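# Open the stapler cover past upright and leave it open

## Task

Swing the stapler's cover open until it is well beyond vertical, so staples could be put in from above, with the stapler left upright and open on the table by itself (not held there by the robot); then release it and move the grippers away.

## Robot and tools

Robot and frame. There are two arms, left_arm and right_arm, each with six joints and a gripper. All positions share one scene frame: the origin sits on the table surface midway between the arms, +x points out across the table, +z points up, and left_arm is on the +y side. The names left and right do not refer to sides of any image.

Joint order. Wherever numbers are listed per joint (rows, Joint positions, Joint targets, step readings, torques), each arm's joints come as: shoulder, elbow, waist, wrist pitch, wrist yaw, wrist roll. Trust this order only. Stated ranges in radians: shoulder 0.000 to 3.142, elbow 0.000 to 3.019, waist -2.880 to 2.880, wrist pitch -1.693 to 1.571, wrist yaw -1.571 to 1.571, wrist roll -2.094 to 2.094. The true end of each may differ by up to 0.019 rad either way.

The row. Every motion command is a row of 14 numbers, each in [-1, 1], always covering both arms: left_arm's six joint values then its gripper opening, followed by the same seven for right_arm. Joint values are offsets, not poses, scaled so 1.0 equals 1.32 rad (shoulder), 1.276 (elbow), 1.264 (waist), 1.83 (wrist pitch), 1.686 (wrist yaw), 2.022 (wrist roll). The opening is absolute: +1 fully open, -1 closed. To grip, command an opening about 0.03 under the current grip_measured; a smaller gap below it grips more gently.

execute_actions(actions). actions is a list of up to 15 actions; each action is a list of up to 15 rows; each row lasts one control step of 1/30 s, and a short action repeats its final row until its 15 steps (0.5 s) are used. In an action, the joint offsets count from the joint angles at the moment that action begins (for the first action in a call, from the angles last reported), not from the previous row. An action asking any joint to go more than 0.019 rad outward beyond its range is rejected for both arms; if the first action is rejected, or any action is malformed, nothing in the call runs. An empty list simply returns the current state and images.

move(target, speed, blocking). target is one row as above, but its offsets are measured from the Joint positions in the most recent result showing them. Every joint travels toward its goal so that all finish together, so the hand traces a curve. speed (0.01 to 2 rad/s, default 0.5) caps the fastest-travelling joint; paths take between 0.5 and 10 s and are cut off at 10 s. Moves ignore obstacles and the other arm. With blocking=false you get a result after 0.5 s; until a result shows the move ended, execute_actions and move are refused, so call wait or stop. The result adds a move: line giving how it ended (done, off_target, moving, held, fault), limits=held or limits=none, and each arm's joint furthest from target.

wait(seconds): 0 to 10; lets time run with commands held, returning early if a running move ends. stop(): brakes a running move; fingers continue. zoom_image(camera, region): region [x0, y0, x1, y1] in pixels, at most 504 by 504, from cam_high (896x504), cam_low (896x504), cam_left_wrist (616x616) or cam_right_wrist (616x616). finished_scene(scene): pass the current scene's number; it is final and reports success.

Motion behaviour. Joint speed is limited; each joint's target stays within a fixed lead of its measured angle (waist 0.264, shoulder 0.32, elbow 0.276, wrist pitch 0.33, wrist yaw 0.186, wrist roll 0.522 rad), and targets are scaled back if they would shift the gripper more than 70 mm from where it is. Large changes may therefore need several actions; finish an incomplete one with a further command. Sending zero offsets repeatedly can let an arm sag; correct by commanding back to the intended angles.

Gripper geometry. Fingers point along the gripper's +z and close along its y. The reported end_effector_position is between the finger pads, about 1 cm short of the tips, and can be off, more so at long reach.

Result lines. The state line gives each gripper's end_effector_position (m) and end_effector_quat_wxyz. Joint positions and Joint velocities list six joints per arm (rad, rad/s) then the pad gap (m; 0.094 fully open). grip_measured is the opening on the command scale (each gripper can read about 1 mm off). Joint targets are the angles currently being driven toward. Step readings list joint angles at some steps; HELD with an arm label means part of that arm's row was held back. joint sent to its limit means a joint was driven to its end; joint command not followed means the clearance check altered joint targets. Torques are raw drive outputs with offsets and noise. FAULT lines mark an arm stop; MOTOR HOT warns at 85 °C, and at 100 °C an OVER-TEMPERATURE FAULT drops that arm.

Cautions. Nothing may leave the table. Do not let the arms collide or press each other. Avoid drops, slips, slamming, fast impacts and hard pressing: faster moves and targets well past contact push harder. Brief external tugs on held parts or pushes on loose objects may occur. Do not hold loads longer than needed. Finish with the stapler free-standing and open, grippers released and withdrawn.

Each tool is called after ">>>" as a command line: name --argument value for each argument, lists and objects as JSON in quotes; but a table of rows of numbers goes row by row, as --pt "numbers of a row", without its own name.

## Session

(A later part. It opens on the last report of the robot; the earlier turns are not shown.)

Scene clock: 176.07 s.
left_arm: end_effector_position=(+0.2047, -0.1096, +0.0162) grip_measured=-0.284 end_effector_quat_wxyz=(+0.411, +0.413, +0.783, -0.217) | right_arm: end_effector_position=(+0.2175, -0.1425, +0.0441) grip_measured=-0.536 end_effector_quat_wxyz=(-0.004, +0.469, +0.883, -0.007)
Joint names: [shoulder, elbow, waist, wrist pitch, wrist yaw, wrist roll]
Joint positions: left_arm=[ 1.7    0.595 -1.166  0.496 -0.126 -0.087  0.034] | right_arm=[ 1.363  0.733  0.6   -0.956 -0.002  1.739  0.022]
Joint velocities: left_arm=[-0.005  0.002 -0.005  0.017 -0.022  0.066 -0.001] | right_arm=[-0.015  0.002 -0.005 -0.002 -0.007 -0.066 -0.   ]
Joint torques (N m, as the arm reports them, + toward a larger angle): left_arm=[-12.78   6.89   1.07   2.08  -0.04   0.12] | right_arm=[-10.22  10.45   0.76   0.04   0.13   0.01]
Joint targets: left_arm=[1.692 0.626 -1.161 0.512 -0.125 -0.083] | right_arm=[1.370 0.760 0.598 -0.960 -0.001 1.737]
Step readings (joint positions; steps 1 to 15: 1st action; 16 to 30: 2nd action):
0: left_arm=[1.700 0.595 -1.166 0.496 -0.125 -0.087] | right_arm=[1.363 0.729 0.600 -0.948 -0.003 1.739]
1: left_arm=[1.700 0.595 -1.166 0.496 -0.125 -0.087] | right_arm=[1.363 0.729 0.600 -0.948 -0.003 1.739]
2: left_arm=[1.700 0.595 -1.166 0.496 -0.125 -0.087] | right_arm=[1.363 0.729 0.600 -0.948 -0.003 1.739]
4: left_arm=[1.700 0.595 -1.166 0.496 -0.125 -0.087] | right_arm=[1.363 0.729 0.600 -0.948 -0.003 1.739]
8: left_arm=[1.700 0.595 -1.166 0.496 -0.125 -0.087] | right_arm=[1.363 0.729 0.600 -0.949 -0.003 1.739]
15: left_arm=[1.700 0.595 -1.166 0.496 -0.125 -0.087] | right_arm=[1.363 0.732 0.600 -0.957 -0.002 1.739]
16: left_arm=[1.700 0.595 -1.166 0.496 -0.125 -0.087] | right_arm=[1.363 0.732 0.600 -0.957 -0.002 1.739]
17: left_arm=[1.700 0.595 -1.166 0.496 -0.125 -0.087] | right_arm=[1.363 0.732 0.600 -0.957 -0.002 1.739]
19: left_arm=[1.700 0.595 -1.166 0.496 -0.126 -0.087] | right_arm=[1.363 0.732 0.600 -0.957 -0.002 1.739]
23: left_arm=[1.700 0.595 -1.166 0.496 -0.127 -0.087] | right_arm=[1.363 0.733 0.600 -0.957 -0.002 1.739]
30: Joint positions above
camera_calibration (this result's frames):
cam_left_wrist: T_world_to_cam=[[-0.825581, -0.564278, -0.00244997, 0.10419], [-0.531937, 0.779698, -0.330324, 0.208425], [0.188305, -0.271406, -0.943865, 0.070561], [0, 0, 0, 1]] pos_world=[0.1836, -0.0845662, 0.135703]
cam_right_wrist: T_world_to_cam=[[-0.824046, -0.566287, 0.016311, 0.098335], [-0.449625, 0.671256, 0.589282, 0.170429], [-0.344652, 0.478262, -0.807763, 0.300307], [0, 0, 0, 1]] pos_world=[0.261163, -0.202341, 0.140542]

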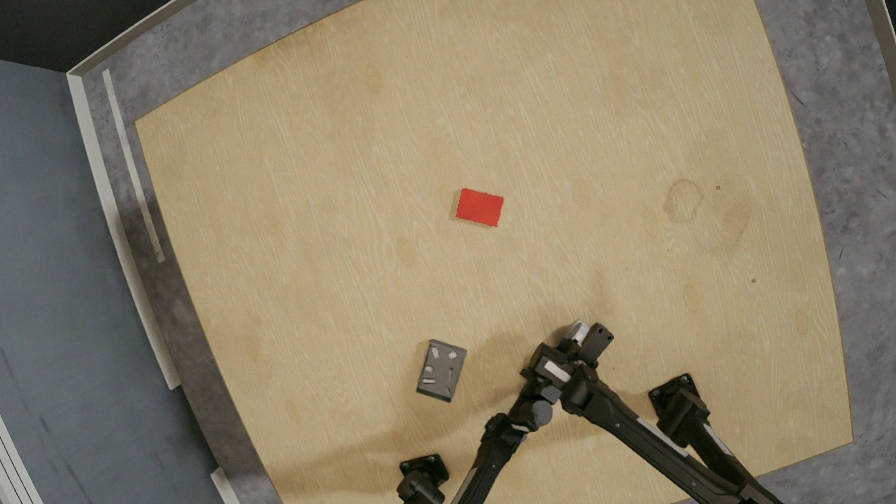

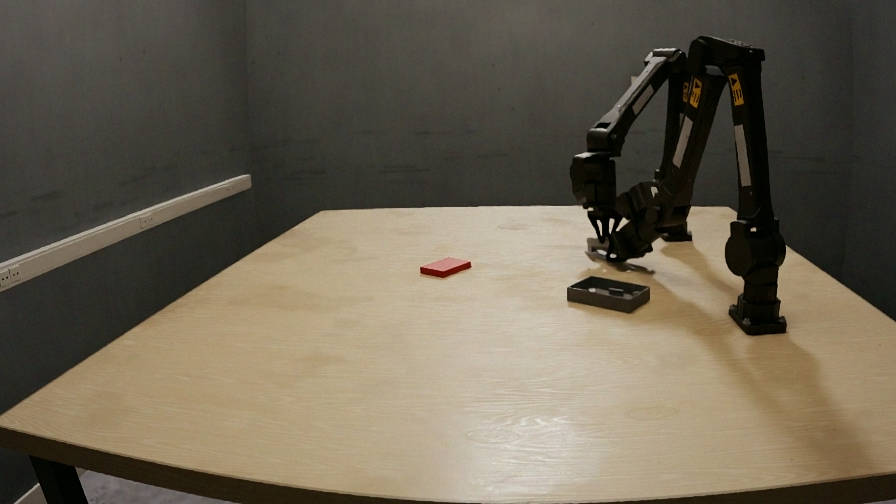

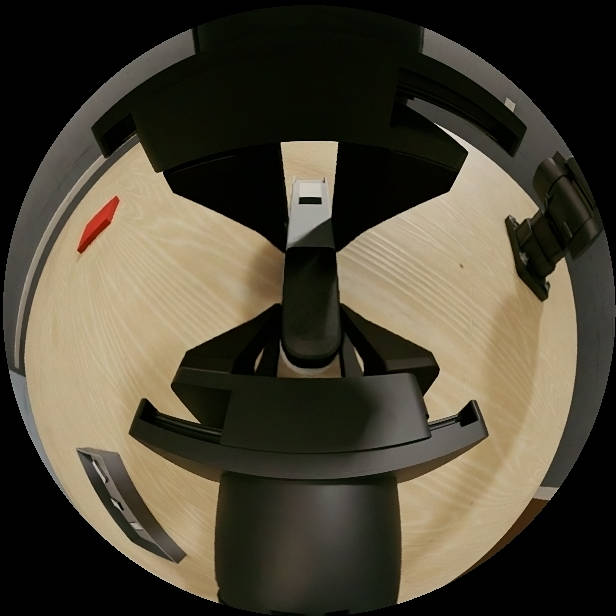

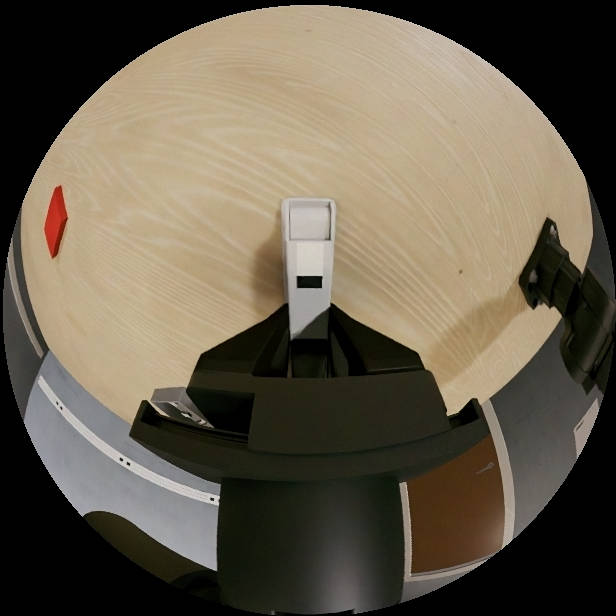

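>>> execute_actions --actions '[[[-0.002,0.018,0.003,0.008,0,0.002,-0.33,-0.004,0.0212,-0.006,-0.003,-0.001,-0.004,-0.566], [-0.001,0.014,0.003,0.008,0,0.002,-0.33,-0.009,0.0212,-0.0095,-0.0044,-0.002,-0.006,-0.566], [0,0.012,0.003,0.008,0,0.002,-0.33,-0.0104,0.0212,-0.0152,-0.0049,-0.0094,-0.0095,-0.566], [0,0.012,0.003,0.008,0,0.002,-0.33,-0.0118,0.0212,-0.0210,-0.0053,-0.0169,-0.0130,-0.566], [0,0.012,0.003,0.008,0,0.002,-0.33,-0.0133,0.0212,-0.0267,-0.0058,-0.0243,-0.0165,-0.566], [0,0.012,0.003,0.008,0,0.002,-0.33,-0.0147,0.0212,-0.0324,-0.0062,-0.0317,-0.0200,-0.566], [0,0.012,0.003,0.008,0,0.002,-0.33,-0.0161,0.0212,-0.0382,-0.0067,-0.0391,-0.0235,-0.566], [0,0.012,0.003,0.008,0,0.002,-0.33,-0.0175,0.0212,-0.0439,-0.0071,-0.0466,-0.0271,-0.566], [0,0.012,0.003,0.008,0,0.002,-0.33,-0.0189,0.0212,-0.0496,-0.0076,-0.0540,-0.0306,-0.566], [0,0.012,0.003,0.008,0,0.002,-0.33,-0.0203,0.0212,-0.0554,-0.0080,-0.0614,-0.0341,-0.566], [0,0.012,0.003,0.008,0,0.002,-0.33,-0.0218,0.0212,-0.0611,-0.0085,-0.0688,-0.0376,-0.566], [0,0.012,0.003,0.008,0,0.002,-0.33,-0.0232,0.0212,-0.0668,-0.0089,-0.0763,-0.0411,-0.566], [0,0.012,0.003,0.008,0,0.002,-0.33,-0.0246,0.0212,-0.0726,-0.0094,-0.0837,-0.0446,-0.566], [0,0.012,0.003,0.008,0,0.002,-0.33,-0.0260,0.0212,-0.0783,-0.0098,-0.0911,-0.0481,-0.566]]]'

>>> wait --seconds 0.3

Scene clock: 211.90 s.
left_arm: end_effector_position=(+0.2047, -0.1096, +0.0162) grip_measured=-0.284 end_effector_quat_wxyz=(+0.411, +0.413, +0.783, -0.217) | right_arm: end_effector_position=(+0.2188, -0.1439, +0.0517) grip_measured=-0.536 end_effector_quat_wxyz=(-0.069, +0.472, +0.878, +0.026)
Joint names: [shoulder, elbow, waist, wrist pitch, wrist yaw, wrist roll]
Joint positions: left_arm=[ 1.7    0.595 -1.166  0.496 -0.125 -0.087  0.034] | right_arm=[ 1.344  0.733  0.515 -0.967 -0.148  1.663  0.022]
Joint velocities: left_arm=[-0.005 -0.012 -0.005  0.002 -0.081 -0.081  0.   ] | right_arm=[ 0.005  0.012 -0.171 -0.032 -0.256 -0.154 -0.001]
Joint torques (N m, as the arm reports them, + toward a larger angle): left_arm=[-11.33   5.87   1.1    1.96  -0.1    0.11] | right_arm=[-11.64  10.58  -0.07   0.09  -0.07   0.08]
Joint targets: left_arm=[1.700 0.611 -1.162 0.510 -0.126 -0.083] | right_arm=[1.329 0.760 0.501 -0.974 -0.156 1.642]
Step readings (joint positions):
0: left_arm=[1.700 0.595 -1.166 0.496 -0.126 -0.087] | right_arm=[1.363 0.733 0.600 -0.956 -0.002 1.739]
1: left_arm=[1.700 0.595 -1.166 0.496 -0.126 -0.087] | right_arm=[1.363 0.733 0.600 -0.956 -0.002 1.739]
2: left_arm=[1.700 0.595 -1.166 0.496 -0.126 -0.087] | right_arm=[1.363 0.733 0.600 -0.956 -0.002 1.739]
4: left_arm=[1.700 0.595 -1.166 0.496 -0.125 -0.087] | right_arm=[1.363 0.733 0.595 -0.956 -0.013 1.736]
8: left_arm=[1.700 0.595 -1.166 0.496 -0.125 -0.087] | right_arm=[1.362 0.733 0.568 -0.956 -0.060 1.713]
15: Joint positions above
camera_calibration (this result's frames):
cam_left_wrist: T_world_to_cam=[[-0.825758, -0.56402, -0.00223439, 0.104186], [-0.531758, 0.779833, -0.330293, 0.208399], [0.188034, -0.271554, -0.943876, 0.0705971], [0, 0, 0, 1]] pos_world=[0.183575, -0.0845826, 0.1357]
cam_right_wrist: T_world_to_cam=[[-0.828583, -0.55952, 0.0196711, 0.10029], [-0.387579, 0.598606, 0.701037, 0.137637], [-0.40402, 0.573244, -0.712853, 0.329281], [0, 0, 0, 1]] pos_world=[0.26948, -0.215034, 0.136267]

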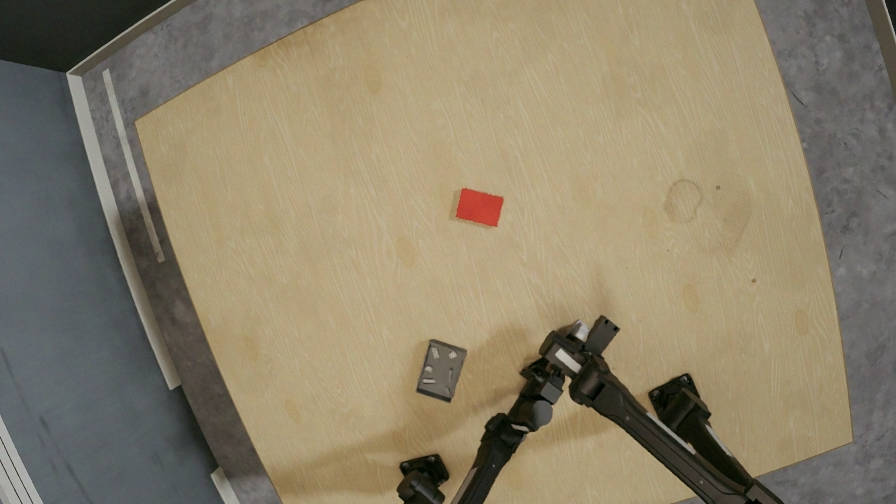

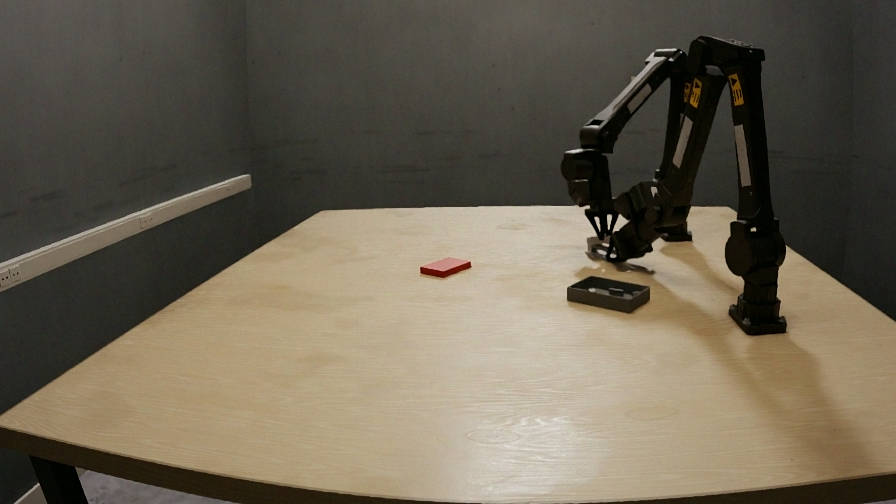

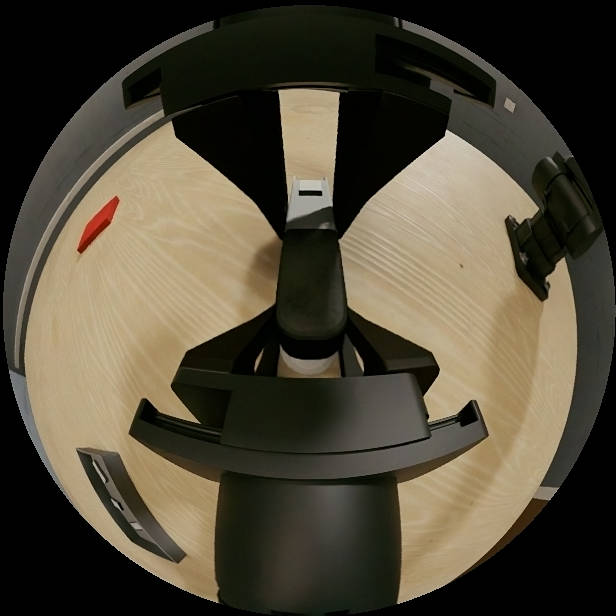

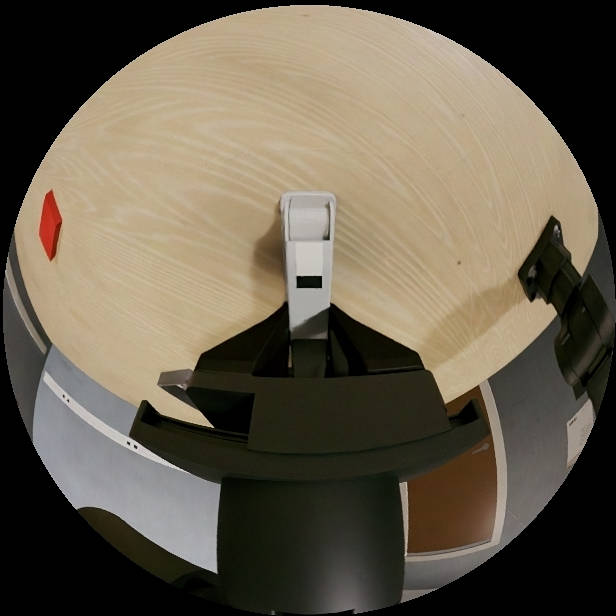

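Scene clock: 212.20 s.
left_arm: end_effector_position=(+0.2047, -0.1096, +0.0162) grip_measured=-0.284 end_effector_quat_wxyz=(+0.411, +0.413, +0.783, -0.217) | right_arm: end_effector_position=(+0.2188, -0.1442, +0.0520) grip_measured=-0.536 end_effector_quat_wxyz=(-0.073, +0.470, +0.879, +0.027)
Joint names: [shoulder, elbow, waist, wrist pitch, wrist yaw, wrist roll]
Joint positions: left_arm=[ 1.7    0.595 -1.166  0.496 -0.125 -0.087  0.034] | right_arm=[ 1.344  0.733  0.51  -0.968 -0.156  1.653  0.022]
Joint velocities: left_arm=[-0.005 -0.012 -0.005 -0.012 -0.066 -0.037 -0.001] | right_arm=[ 0.015  0.002  0.005 -0.002 -0.022  0.037 -0.001]
Joint torques (N m, as the arm reports them, + toward a larger angle): left_arm=[-11.91   5.83   0.8    2.02  -0.08   0.1 ] | right_arm=[-11.69  10.58  -0.07  -0.02  -0.05  -0.1 ]
Joint targets: left_arm=[1.700 0.611 -1.162 0.510 -0.126 -0.083] | right_arm=[1.329 0.760 0.501 -0.974 -0.156 1.642]
wait: 0.30 s; at rest by 0.27 s
camera_calibration (this result's frames):
cam_left_wrist: T_world_to_cam=[[-0.825758, -0.56402, -0.00223439, 0.104186], [-0.531758, 0.779833, -0.330293, 0.208399], [0.188034, -0.271554, -0.943876, 0.0705971], [0, 0, 0, 1]] pos_world=[0.183575, -0.0845826, 0.1357]
cam_right_wrist: T_world_to_cam=[[-0.825802, -0.563609, 0.019916, 0.0989547], [-0.38693, 0.591916, 0.70705, 0.136251], [-0.410288, 0.576177, -0.706883, 0.331103], [0, 0, 0, 1]] pos_world=[0.270284, -0.215652, 0.135744]

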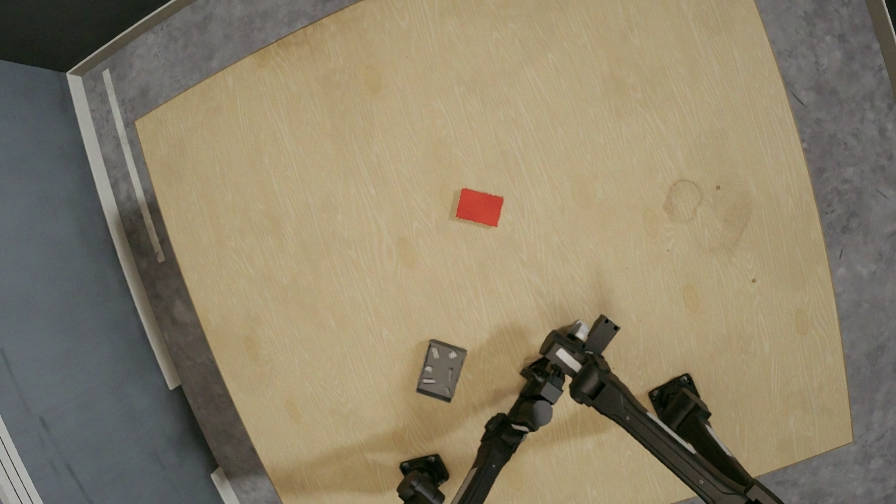

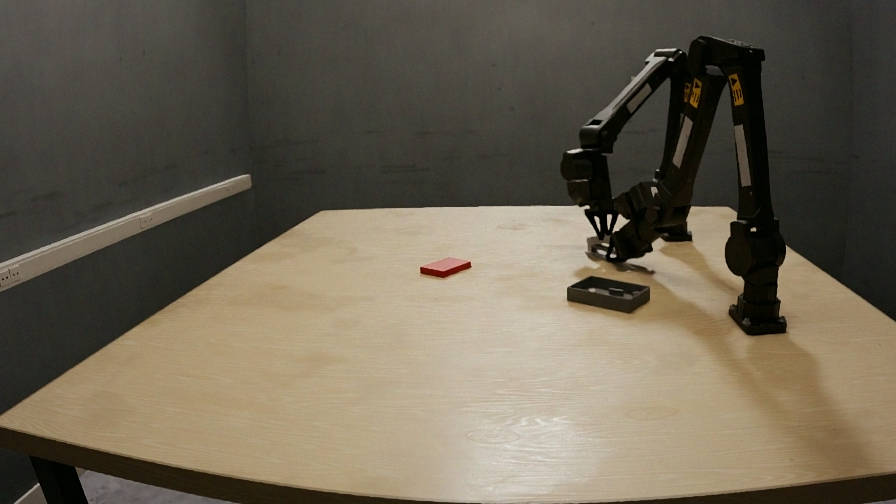

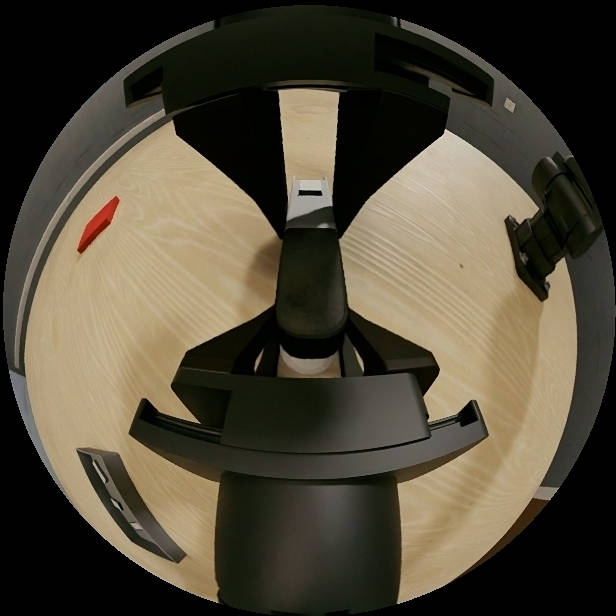

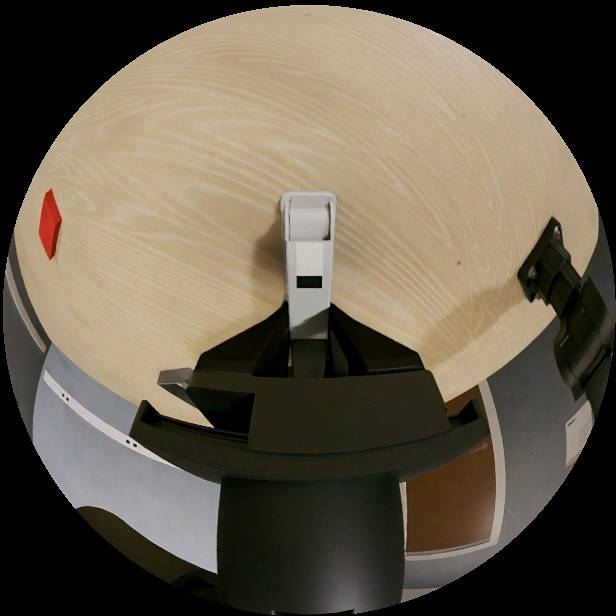

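>>> execute_actions --actions '[[[0,0.012,0.003,0.008,0,0.002,-0.33,-0.0155,0.028,-0.0169,-0.0049,-0.0124,-0.0117,-0.566], [0,0.012,0.003,0.008,0,0.002,-0.33,-0.0163,0.033,-0.0267,-0.0065,-0.0249,-0.0181,-0.566], [0,0.012,0.003,0.008,0,0.002,-0.33,-0.0168,0.0335,-0.0365,-0.0081,-0.0373,-0.0244,-0.566], [0,0.012,0.003,0.008,0,0.002,-0.33,-0.0170,0.034,-0.0464,-0.0097,-0.0498,-0.0308,-0.566], [0,0.012,0.003,0.008,0,0.002,-0.33,-0.0170,0.0345,-0.0562,-0.0113,-0.0622,-0.0371,-0.566], [0,0.012,0.003,0.008,0,0.002,-0.33,-0.0076,0.035,-0.0660,-0.0129,-0.0746,-0.0434,-0.566], [0,0.012,0.003,0.008,0,0.002,-0.33,0.0023,0.0355,-0.0758,-0.0145,-0.0871,-0.0498,-0.566], [0,0.012,0.003,0.008,0,0.002,-0.33,0.0092,0.0365,-0.0856,-0.0174,-0.0995,-0.0568,-0.566], [0,0.012,0.003,0.008,0,0.002,-0.33,0.0105,0.0375,-0.0954,-0.0202,-0.1119,-0.0638,-0.566], [0,0.012,0.003,0.008,0,0.002,-0.33,0.0120,0.0385,-0.1052,-0.0231,-0.1244,-0.0708,-0.566], [0,0.012,0.003,0.008,0,0.002,-0.33,0.0139,0.0395,-0.1150,-0.026,-0.1368,-0.0778,-0.566], [0,0.012,0.003,0.008,0,0.002,-0.33,0.0160,0.0405,-0.1249,-0.0289,-0.1493,-0.0847,-0.566], [0,0.012,0.003,0.008,0,0.002,-0.33,0.0184,0.0415,-0.1347,-0.0317,-0.1617,-0.0917,-0.566], [0,0.012,0.003,0.008,0,0.002,-0.33,0.0211,0.0426,-0.1445,-0.0346,-0.1741,-0.0987,-0.566]]]'

>>> wait --seconds 0.3

Scene clock: 238.80 s.
left_arm: end_effector_position=(+0.2046, -0.1097, +0.0162) grip_measured=-0.284 end_effector_quat_wxyz=(+0.411, +0.414, +0.783, -0.217) | right_arm: end_effector_position=(+0.2215, -0.1500, +0.0660) grip_measured=-0.536 end_effector_quat_wxyz=(-0.195, +0.465, +0.858, +0.094)
Joint names: [shoulder, elbow, waist, wrist pitch, wrist yaw, wrist roll]
Joint positions: left_arm=[ 1.7    0.595 -1.166  0.496 -0.125 -0.086  0.034] | right_arm=[ 1.349  0.737  0.343 -1.016 -0.432  1.486  0.022]
Joint velocities: left_arm=[-0.005  0.007 -0.005 -0.012 -0.051 -0.007 -0.001] | right_arm=[ 0.083  0.012 -0.308 -0.134 -0.344 -0.418 -0.   ]
Joint torques (N m, as the arm reports them, + toward a larger angle): left_arm=[-12.     5.87   0.87   1.96  -0.14   0.09] | right_arm=[-8.39 12.42  1.18 -0.22 -0.46  0.22]
Joint targets: left_arm=[1.700 0.611 -1.162 0.511 -0.126 -0.083] | right_arm=[1.372 0.787 0.327 -1.031 -0.450 1.453]
Step readings (joint positions):
0: left_arm=[1.700 0.595 -1.166 0.496 -0.125 -0.087] | right_arm=[1.344 0.733 0.510 -0.968 -0.156 1.653]
1: left_arm=[1.700 0.595 -1.166 0.496 -0.125 -0.087] | right_arm=[1.343 0.733 0.509 -0.968 -0.161 1.650]
2: left_arm=[1.700 0.595 -1.166 0.496 -0.125 -0.087] | right_arm=[1.343 0.733 0.504 -0.969 -0.170 1.646]
4: left_arm=[1.700 0.595 -1.166 0.496 -0.125 -0.087] | right_arm=[1.341 0.733 0.482 -0.973 -0.206 1.629]
8: left_arm=[1.700 0.595 -1.166 0.496 -0.125 -0.087] | right_arm=[1.339 0.733 0.429 -0.984 -0.294 1.580]
15: Joint positions above
camera_calibration (this result's frames):
cam_left_wrist: T_world_to_cam=[[-0.826476, -0.562966, -0.00274564, 0.104326], [-0.530636, 0.780624, -0.33023, 0.208246], [0.188051, -0.27147, -0.943897, 0.0705967], [0, 0, 0, 1]] pos_world=[0.183449, -0.084665, 0.135691]
cam_right_wrist: T_world_to_cam=[[-0.83123, -0.55564, 0.0179203, 0.100107], [-0.255824, 0.410931, 0.875037, 0.0635144], [-0.49357, 0.722772, -0.483724, 0.371198], [0, 0, 0, 1]] pos_world=[0.282672, -0.238768, 0.122186]

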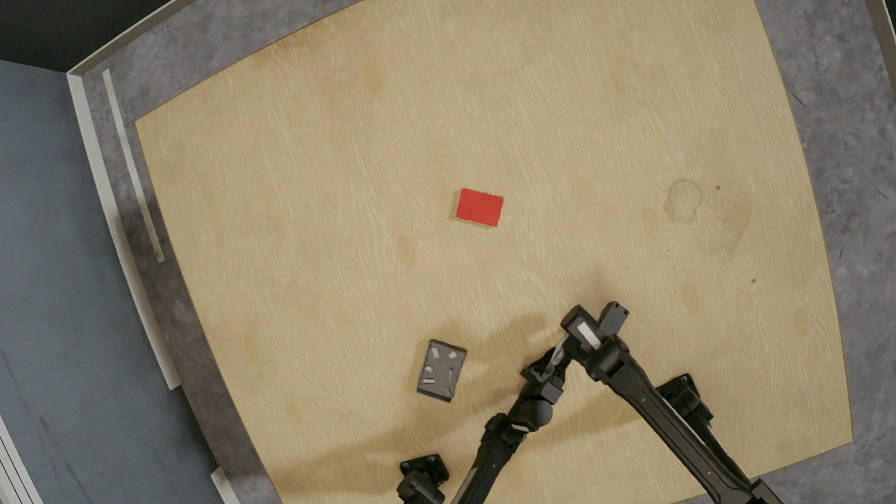

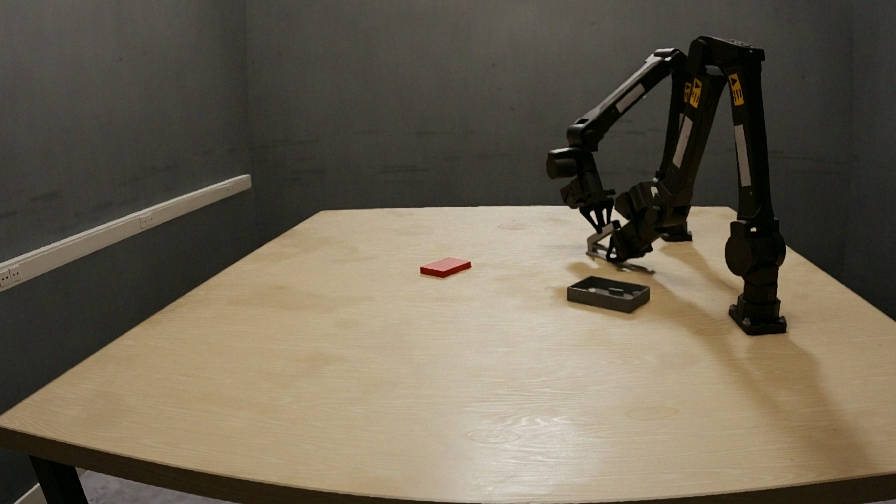

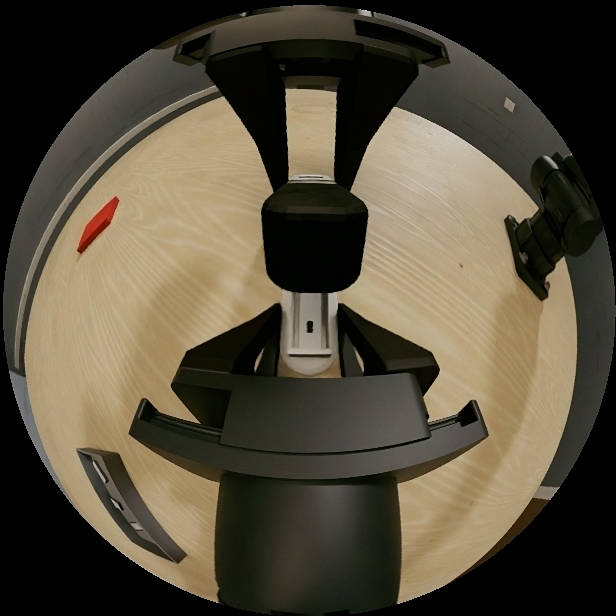

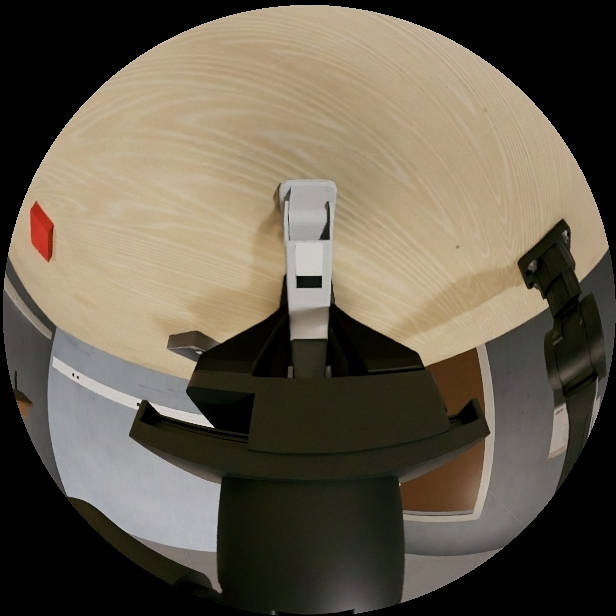

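Scene clock: 239.10 s.
left_arm: end_effector_position=(+0.2045, -0.1097, +0.0162) grip_measured=-0.284 end_effector_quat_wxyz=(+0.411, +0.414, +0.783, -0.218) | right_arm: end_effector_position=(+0.2219, -0.1506, +0.0665) grip_measured=-0.536 end_effector_quat_wxyz=(-0.202, +0.460, +0.859, +0.097)
Joint names: [shoulder, elbow, waist, wrist pitch, wrist yaw, wrist roll]
Joint positions: left_arm=[ 1.7    0.595 -1.166  0.496 -0.124 -0.086  0.034] | right_arm=[ 1.354  0.74   0.332 -1.023 -0.448  1.461  0.022]
Joint velocities: left_arm=[ 0.005  0.002 -0.005 -0.012  0.007  0.022  0.001] | right_arm=[-0.005  0.007 -0.024 -0.017 -0.081  0.037  0.   ]
Joint torques (N m, as the arm reports them, + toward a larger angle): left_arm=[-11.77   5.75   0.92   2.    -0.15   0.09] | right_arm=[-8.7  12.22  0.21 -0.19 -0.37 -0.04]
Joint targets: left_arm=[1.700 0.611 -1.162 0.511 -0.125 -0.083] | right_arm=[1.371 0.787 0.327 -1.031 -0.450 1.453]
wait: 0.30 s; no rest
camera_calibration (this result's frames):
cam_left_wrist: T_world_to_cam=[[-0.826829, -0.562449, -0.00231436, 0.104317], [-0.530277, 0.780894, -0.330168, 0.208192], [0.18751, -0.271766, -0.943919, 0.070669], [0, 0, 0, 1]] pos_world=[0.183401, -0.0846975, 0.135686]
cam_right_wrist: T_world_to_cam=[[-0.824899, -0.565068, 0.0154539, 0.0974772], [-0.253588, 0.39435, 0.883279, 0.0599469], [-0.505207, 0.724697, -0.468594, 0.373951], [0, 0, 0, 1]] pos_world=[0.284533, -0.23956, 0.120775]

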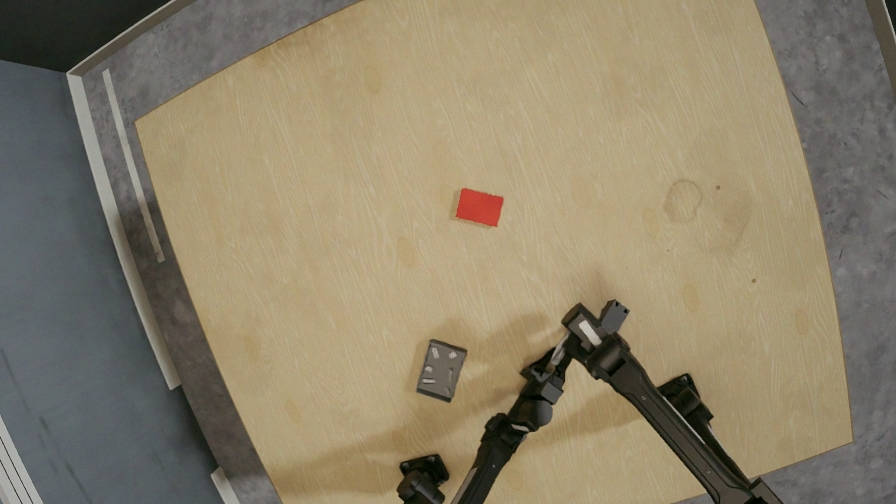

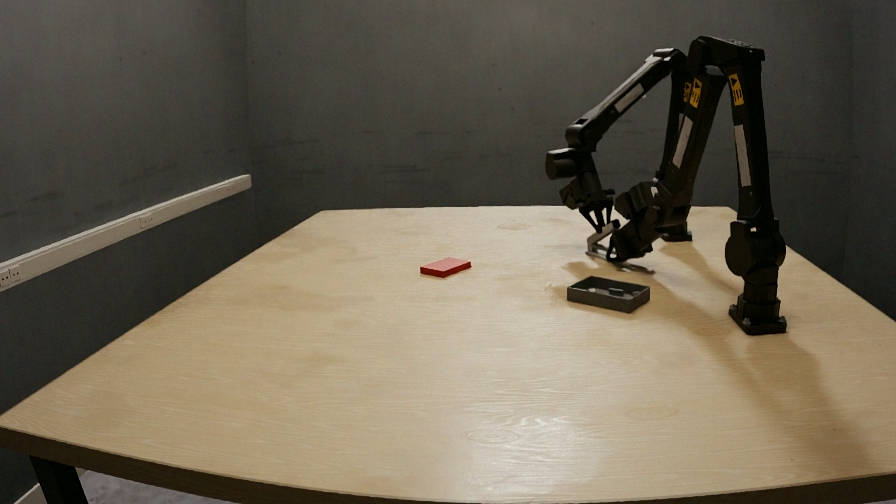

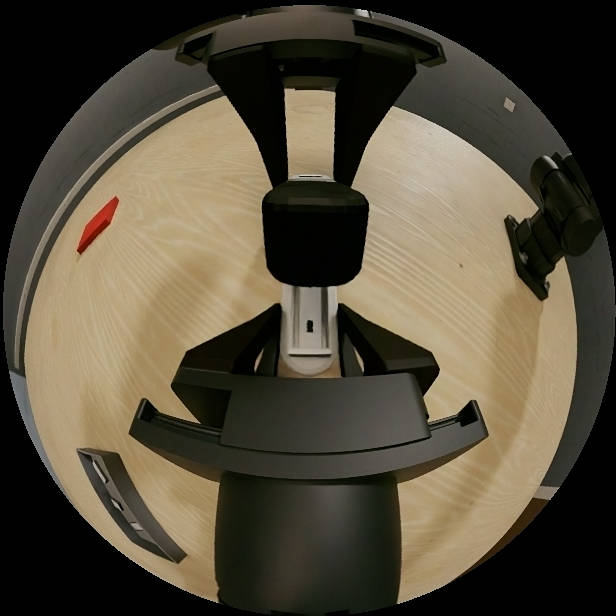

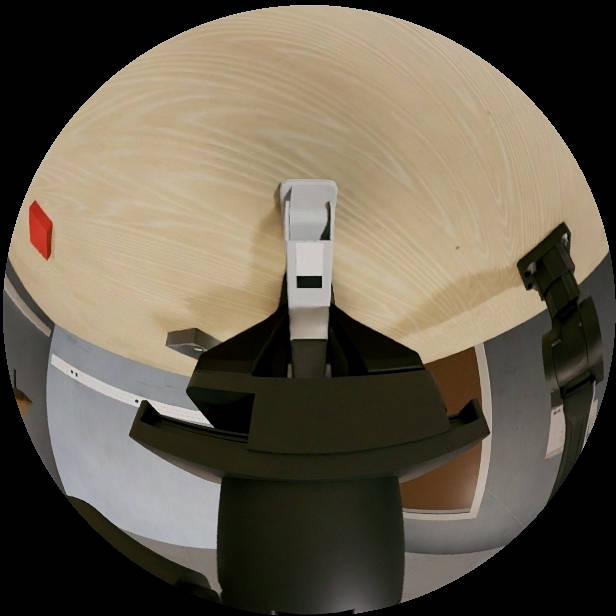

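>>> execute_actions --actions '[]'

Scene clock: 246.80 s.
left_arm: end_effector_position=(+0.2045, -0.1097, +0.0162) grip_measured=-0.284 end_effector_quat_wxyz=(+0.411, +0.414, +0.783, -0.218) | right_arm: end_effector_position=(+0.2219, -0.1506, +0.0665) grip_measured=-0.536 end_effector_quat_wxyz=(-0.202, +0.460, +0.859, +0.097)
Joint names: [shoulder, elbow, waist, wrist pitch, wrist yaw, wrist roll]
Joint positions: left_arm=[ 1.7    0.595 -1.166  0.496 -0.124 -0.086  0.034] | right_arm=[ 1.354  0.74   0.332 -1.023 -0.448  1.461  0.022]
Joint velocities: left_arm=[-0.005 -0.002 -0.015 -0.007  0.007  0.022 -0.   ] | right_arm=[-0.015 -0.012  0.015 -0.002 -0.022  0.007 -0.   ]
Joint torques (N m, as the arm reports them, + toward a larger angle): left_arm=[-12.04   5.85   0.85   1.95  -0.15   0.09] | right_arm=[-8.72 12.25  0.15 -0.19 -0.37 -0.06]
Joint targets: left_arm=[1.700 0.611 -1.162 0.511 -0.125 -0.083] | right_arm=[1.371 0.787 0.327 -1.031 -0.450 1.453]
camera_calibration (this result's frames):
cam_left_wrist: T_world_to_cam=[[-0.826829, -0.562449, -0.00231436, 0.104317], [-0.530277, 0.780894, -0.330168, 0.208192], [0.18751, -0.271766, -0.943919, 0.070669], [0, 0, 0, 1]] pos_world=[0.183401, -0.0846975, 0.135686]
cam_right_wrist: T_world_to_cam=[[-0.824899, -0.565068, 0.0154539, 0.0974772], [-0.253588, 0.39435, 0.883279, 0.0599469], [-0.505207, 0.724697, -0.468594, 0.373951], [0, 0, 0, 1]] pos_world=[0.284533, -0.23956, 0.120775]

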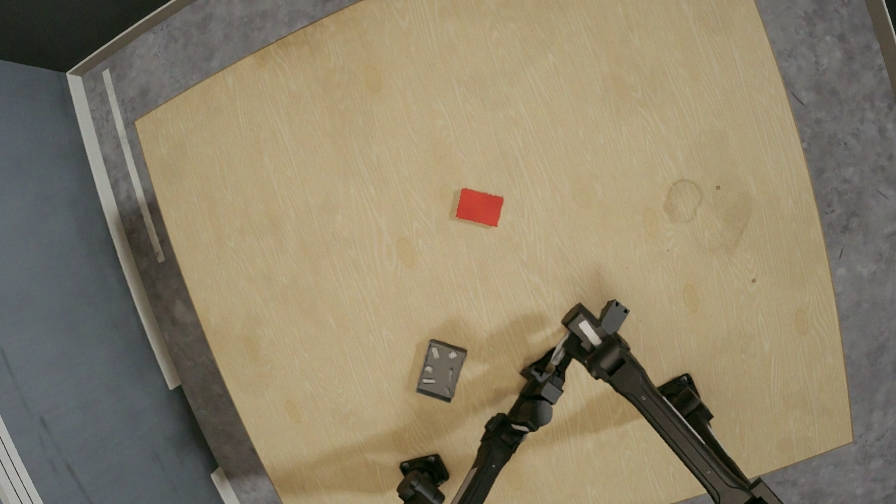

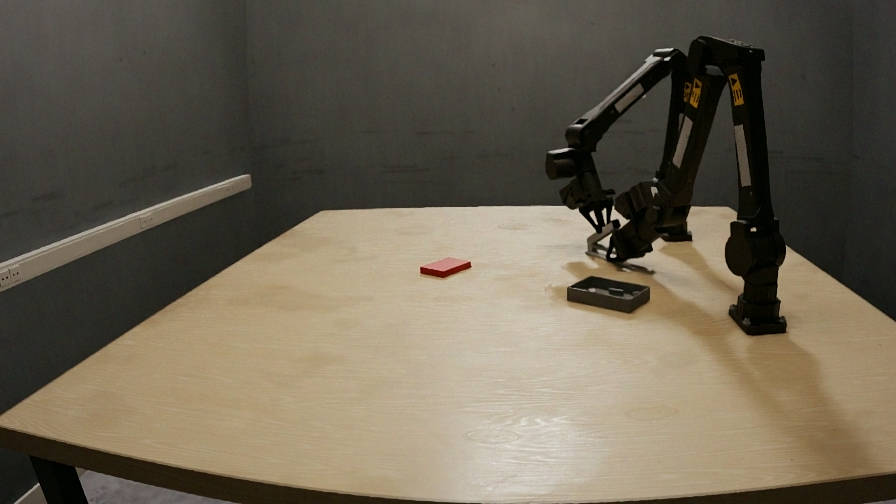

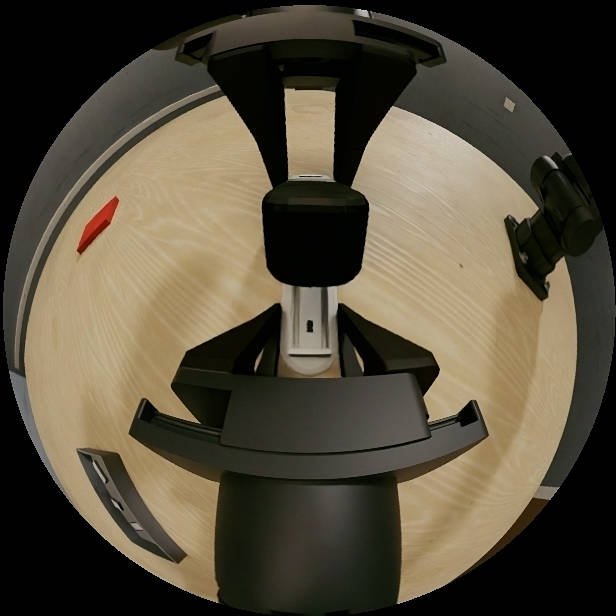

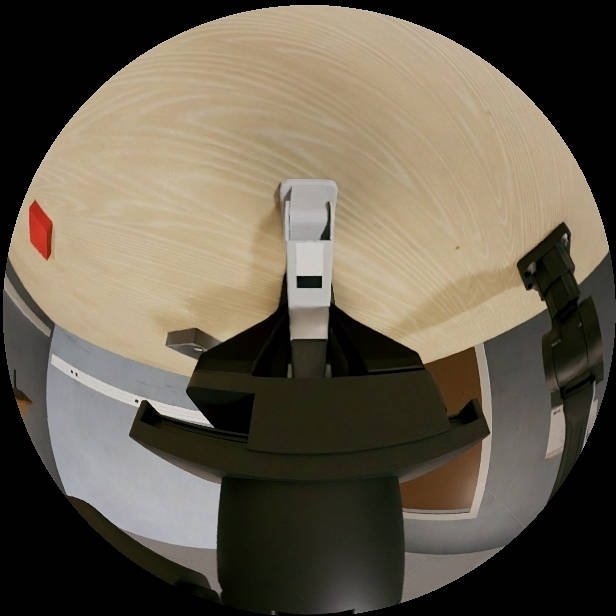

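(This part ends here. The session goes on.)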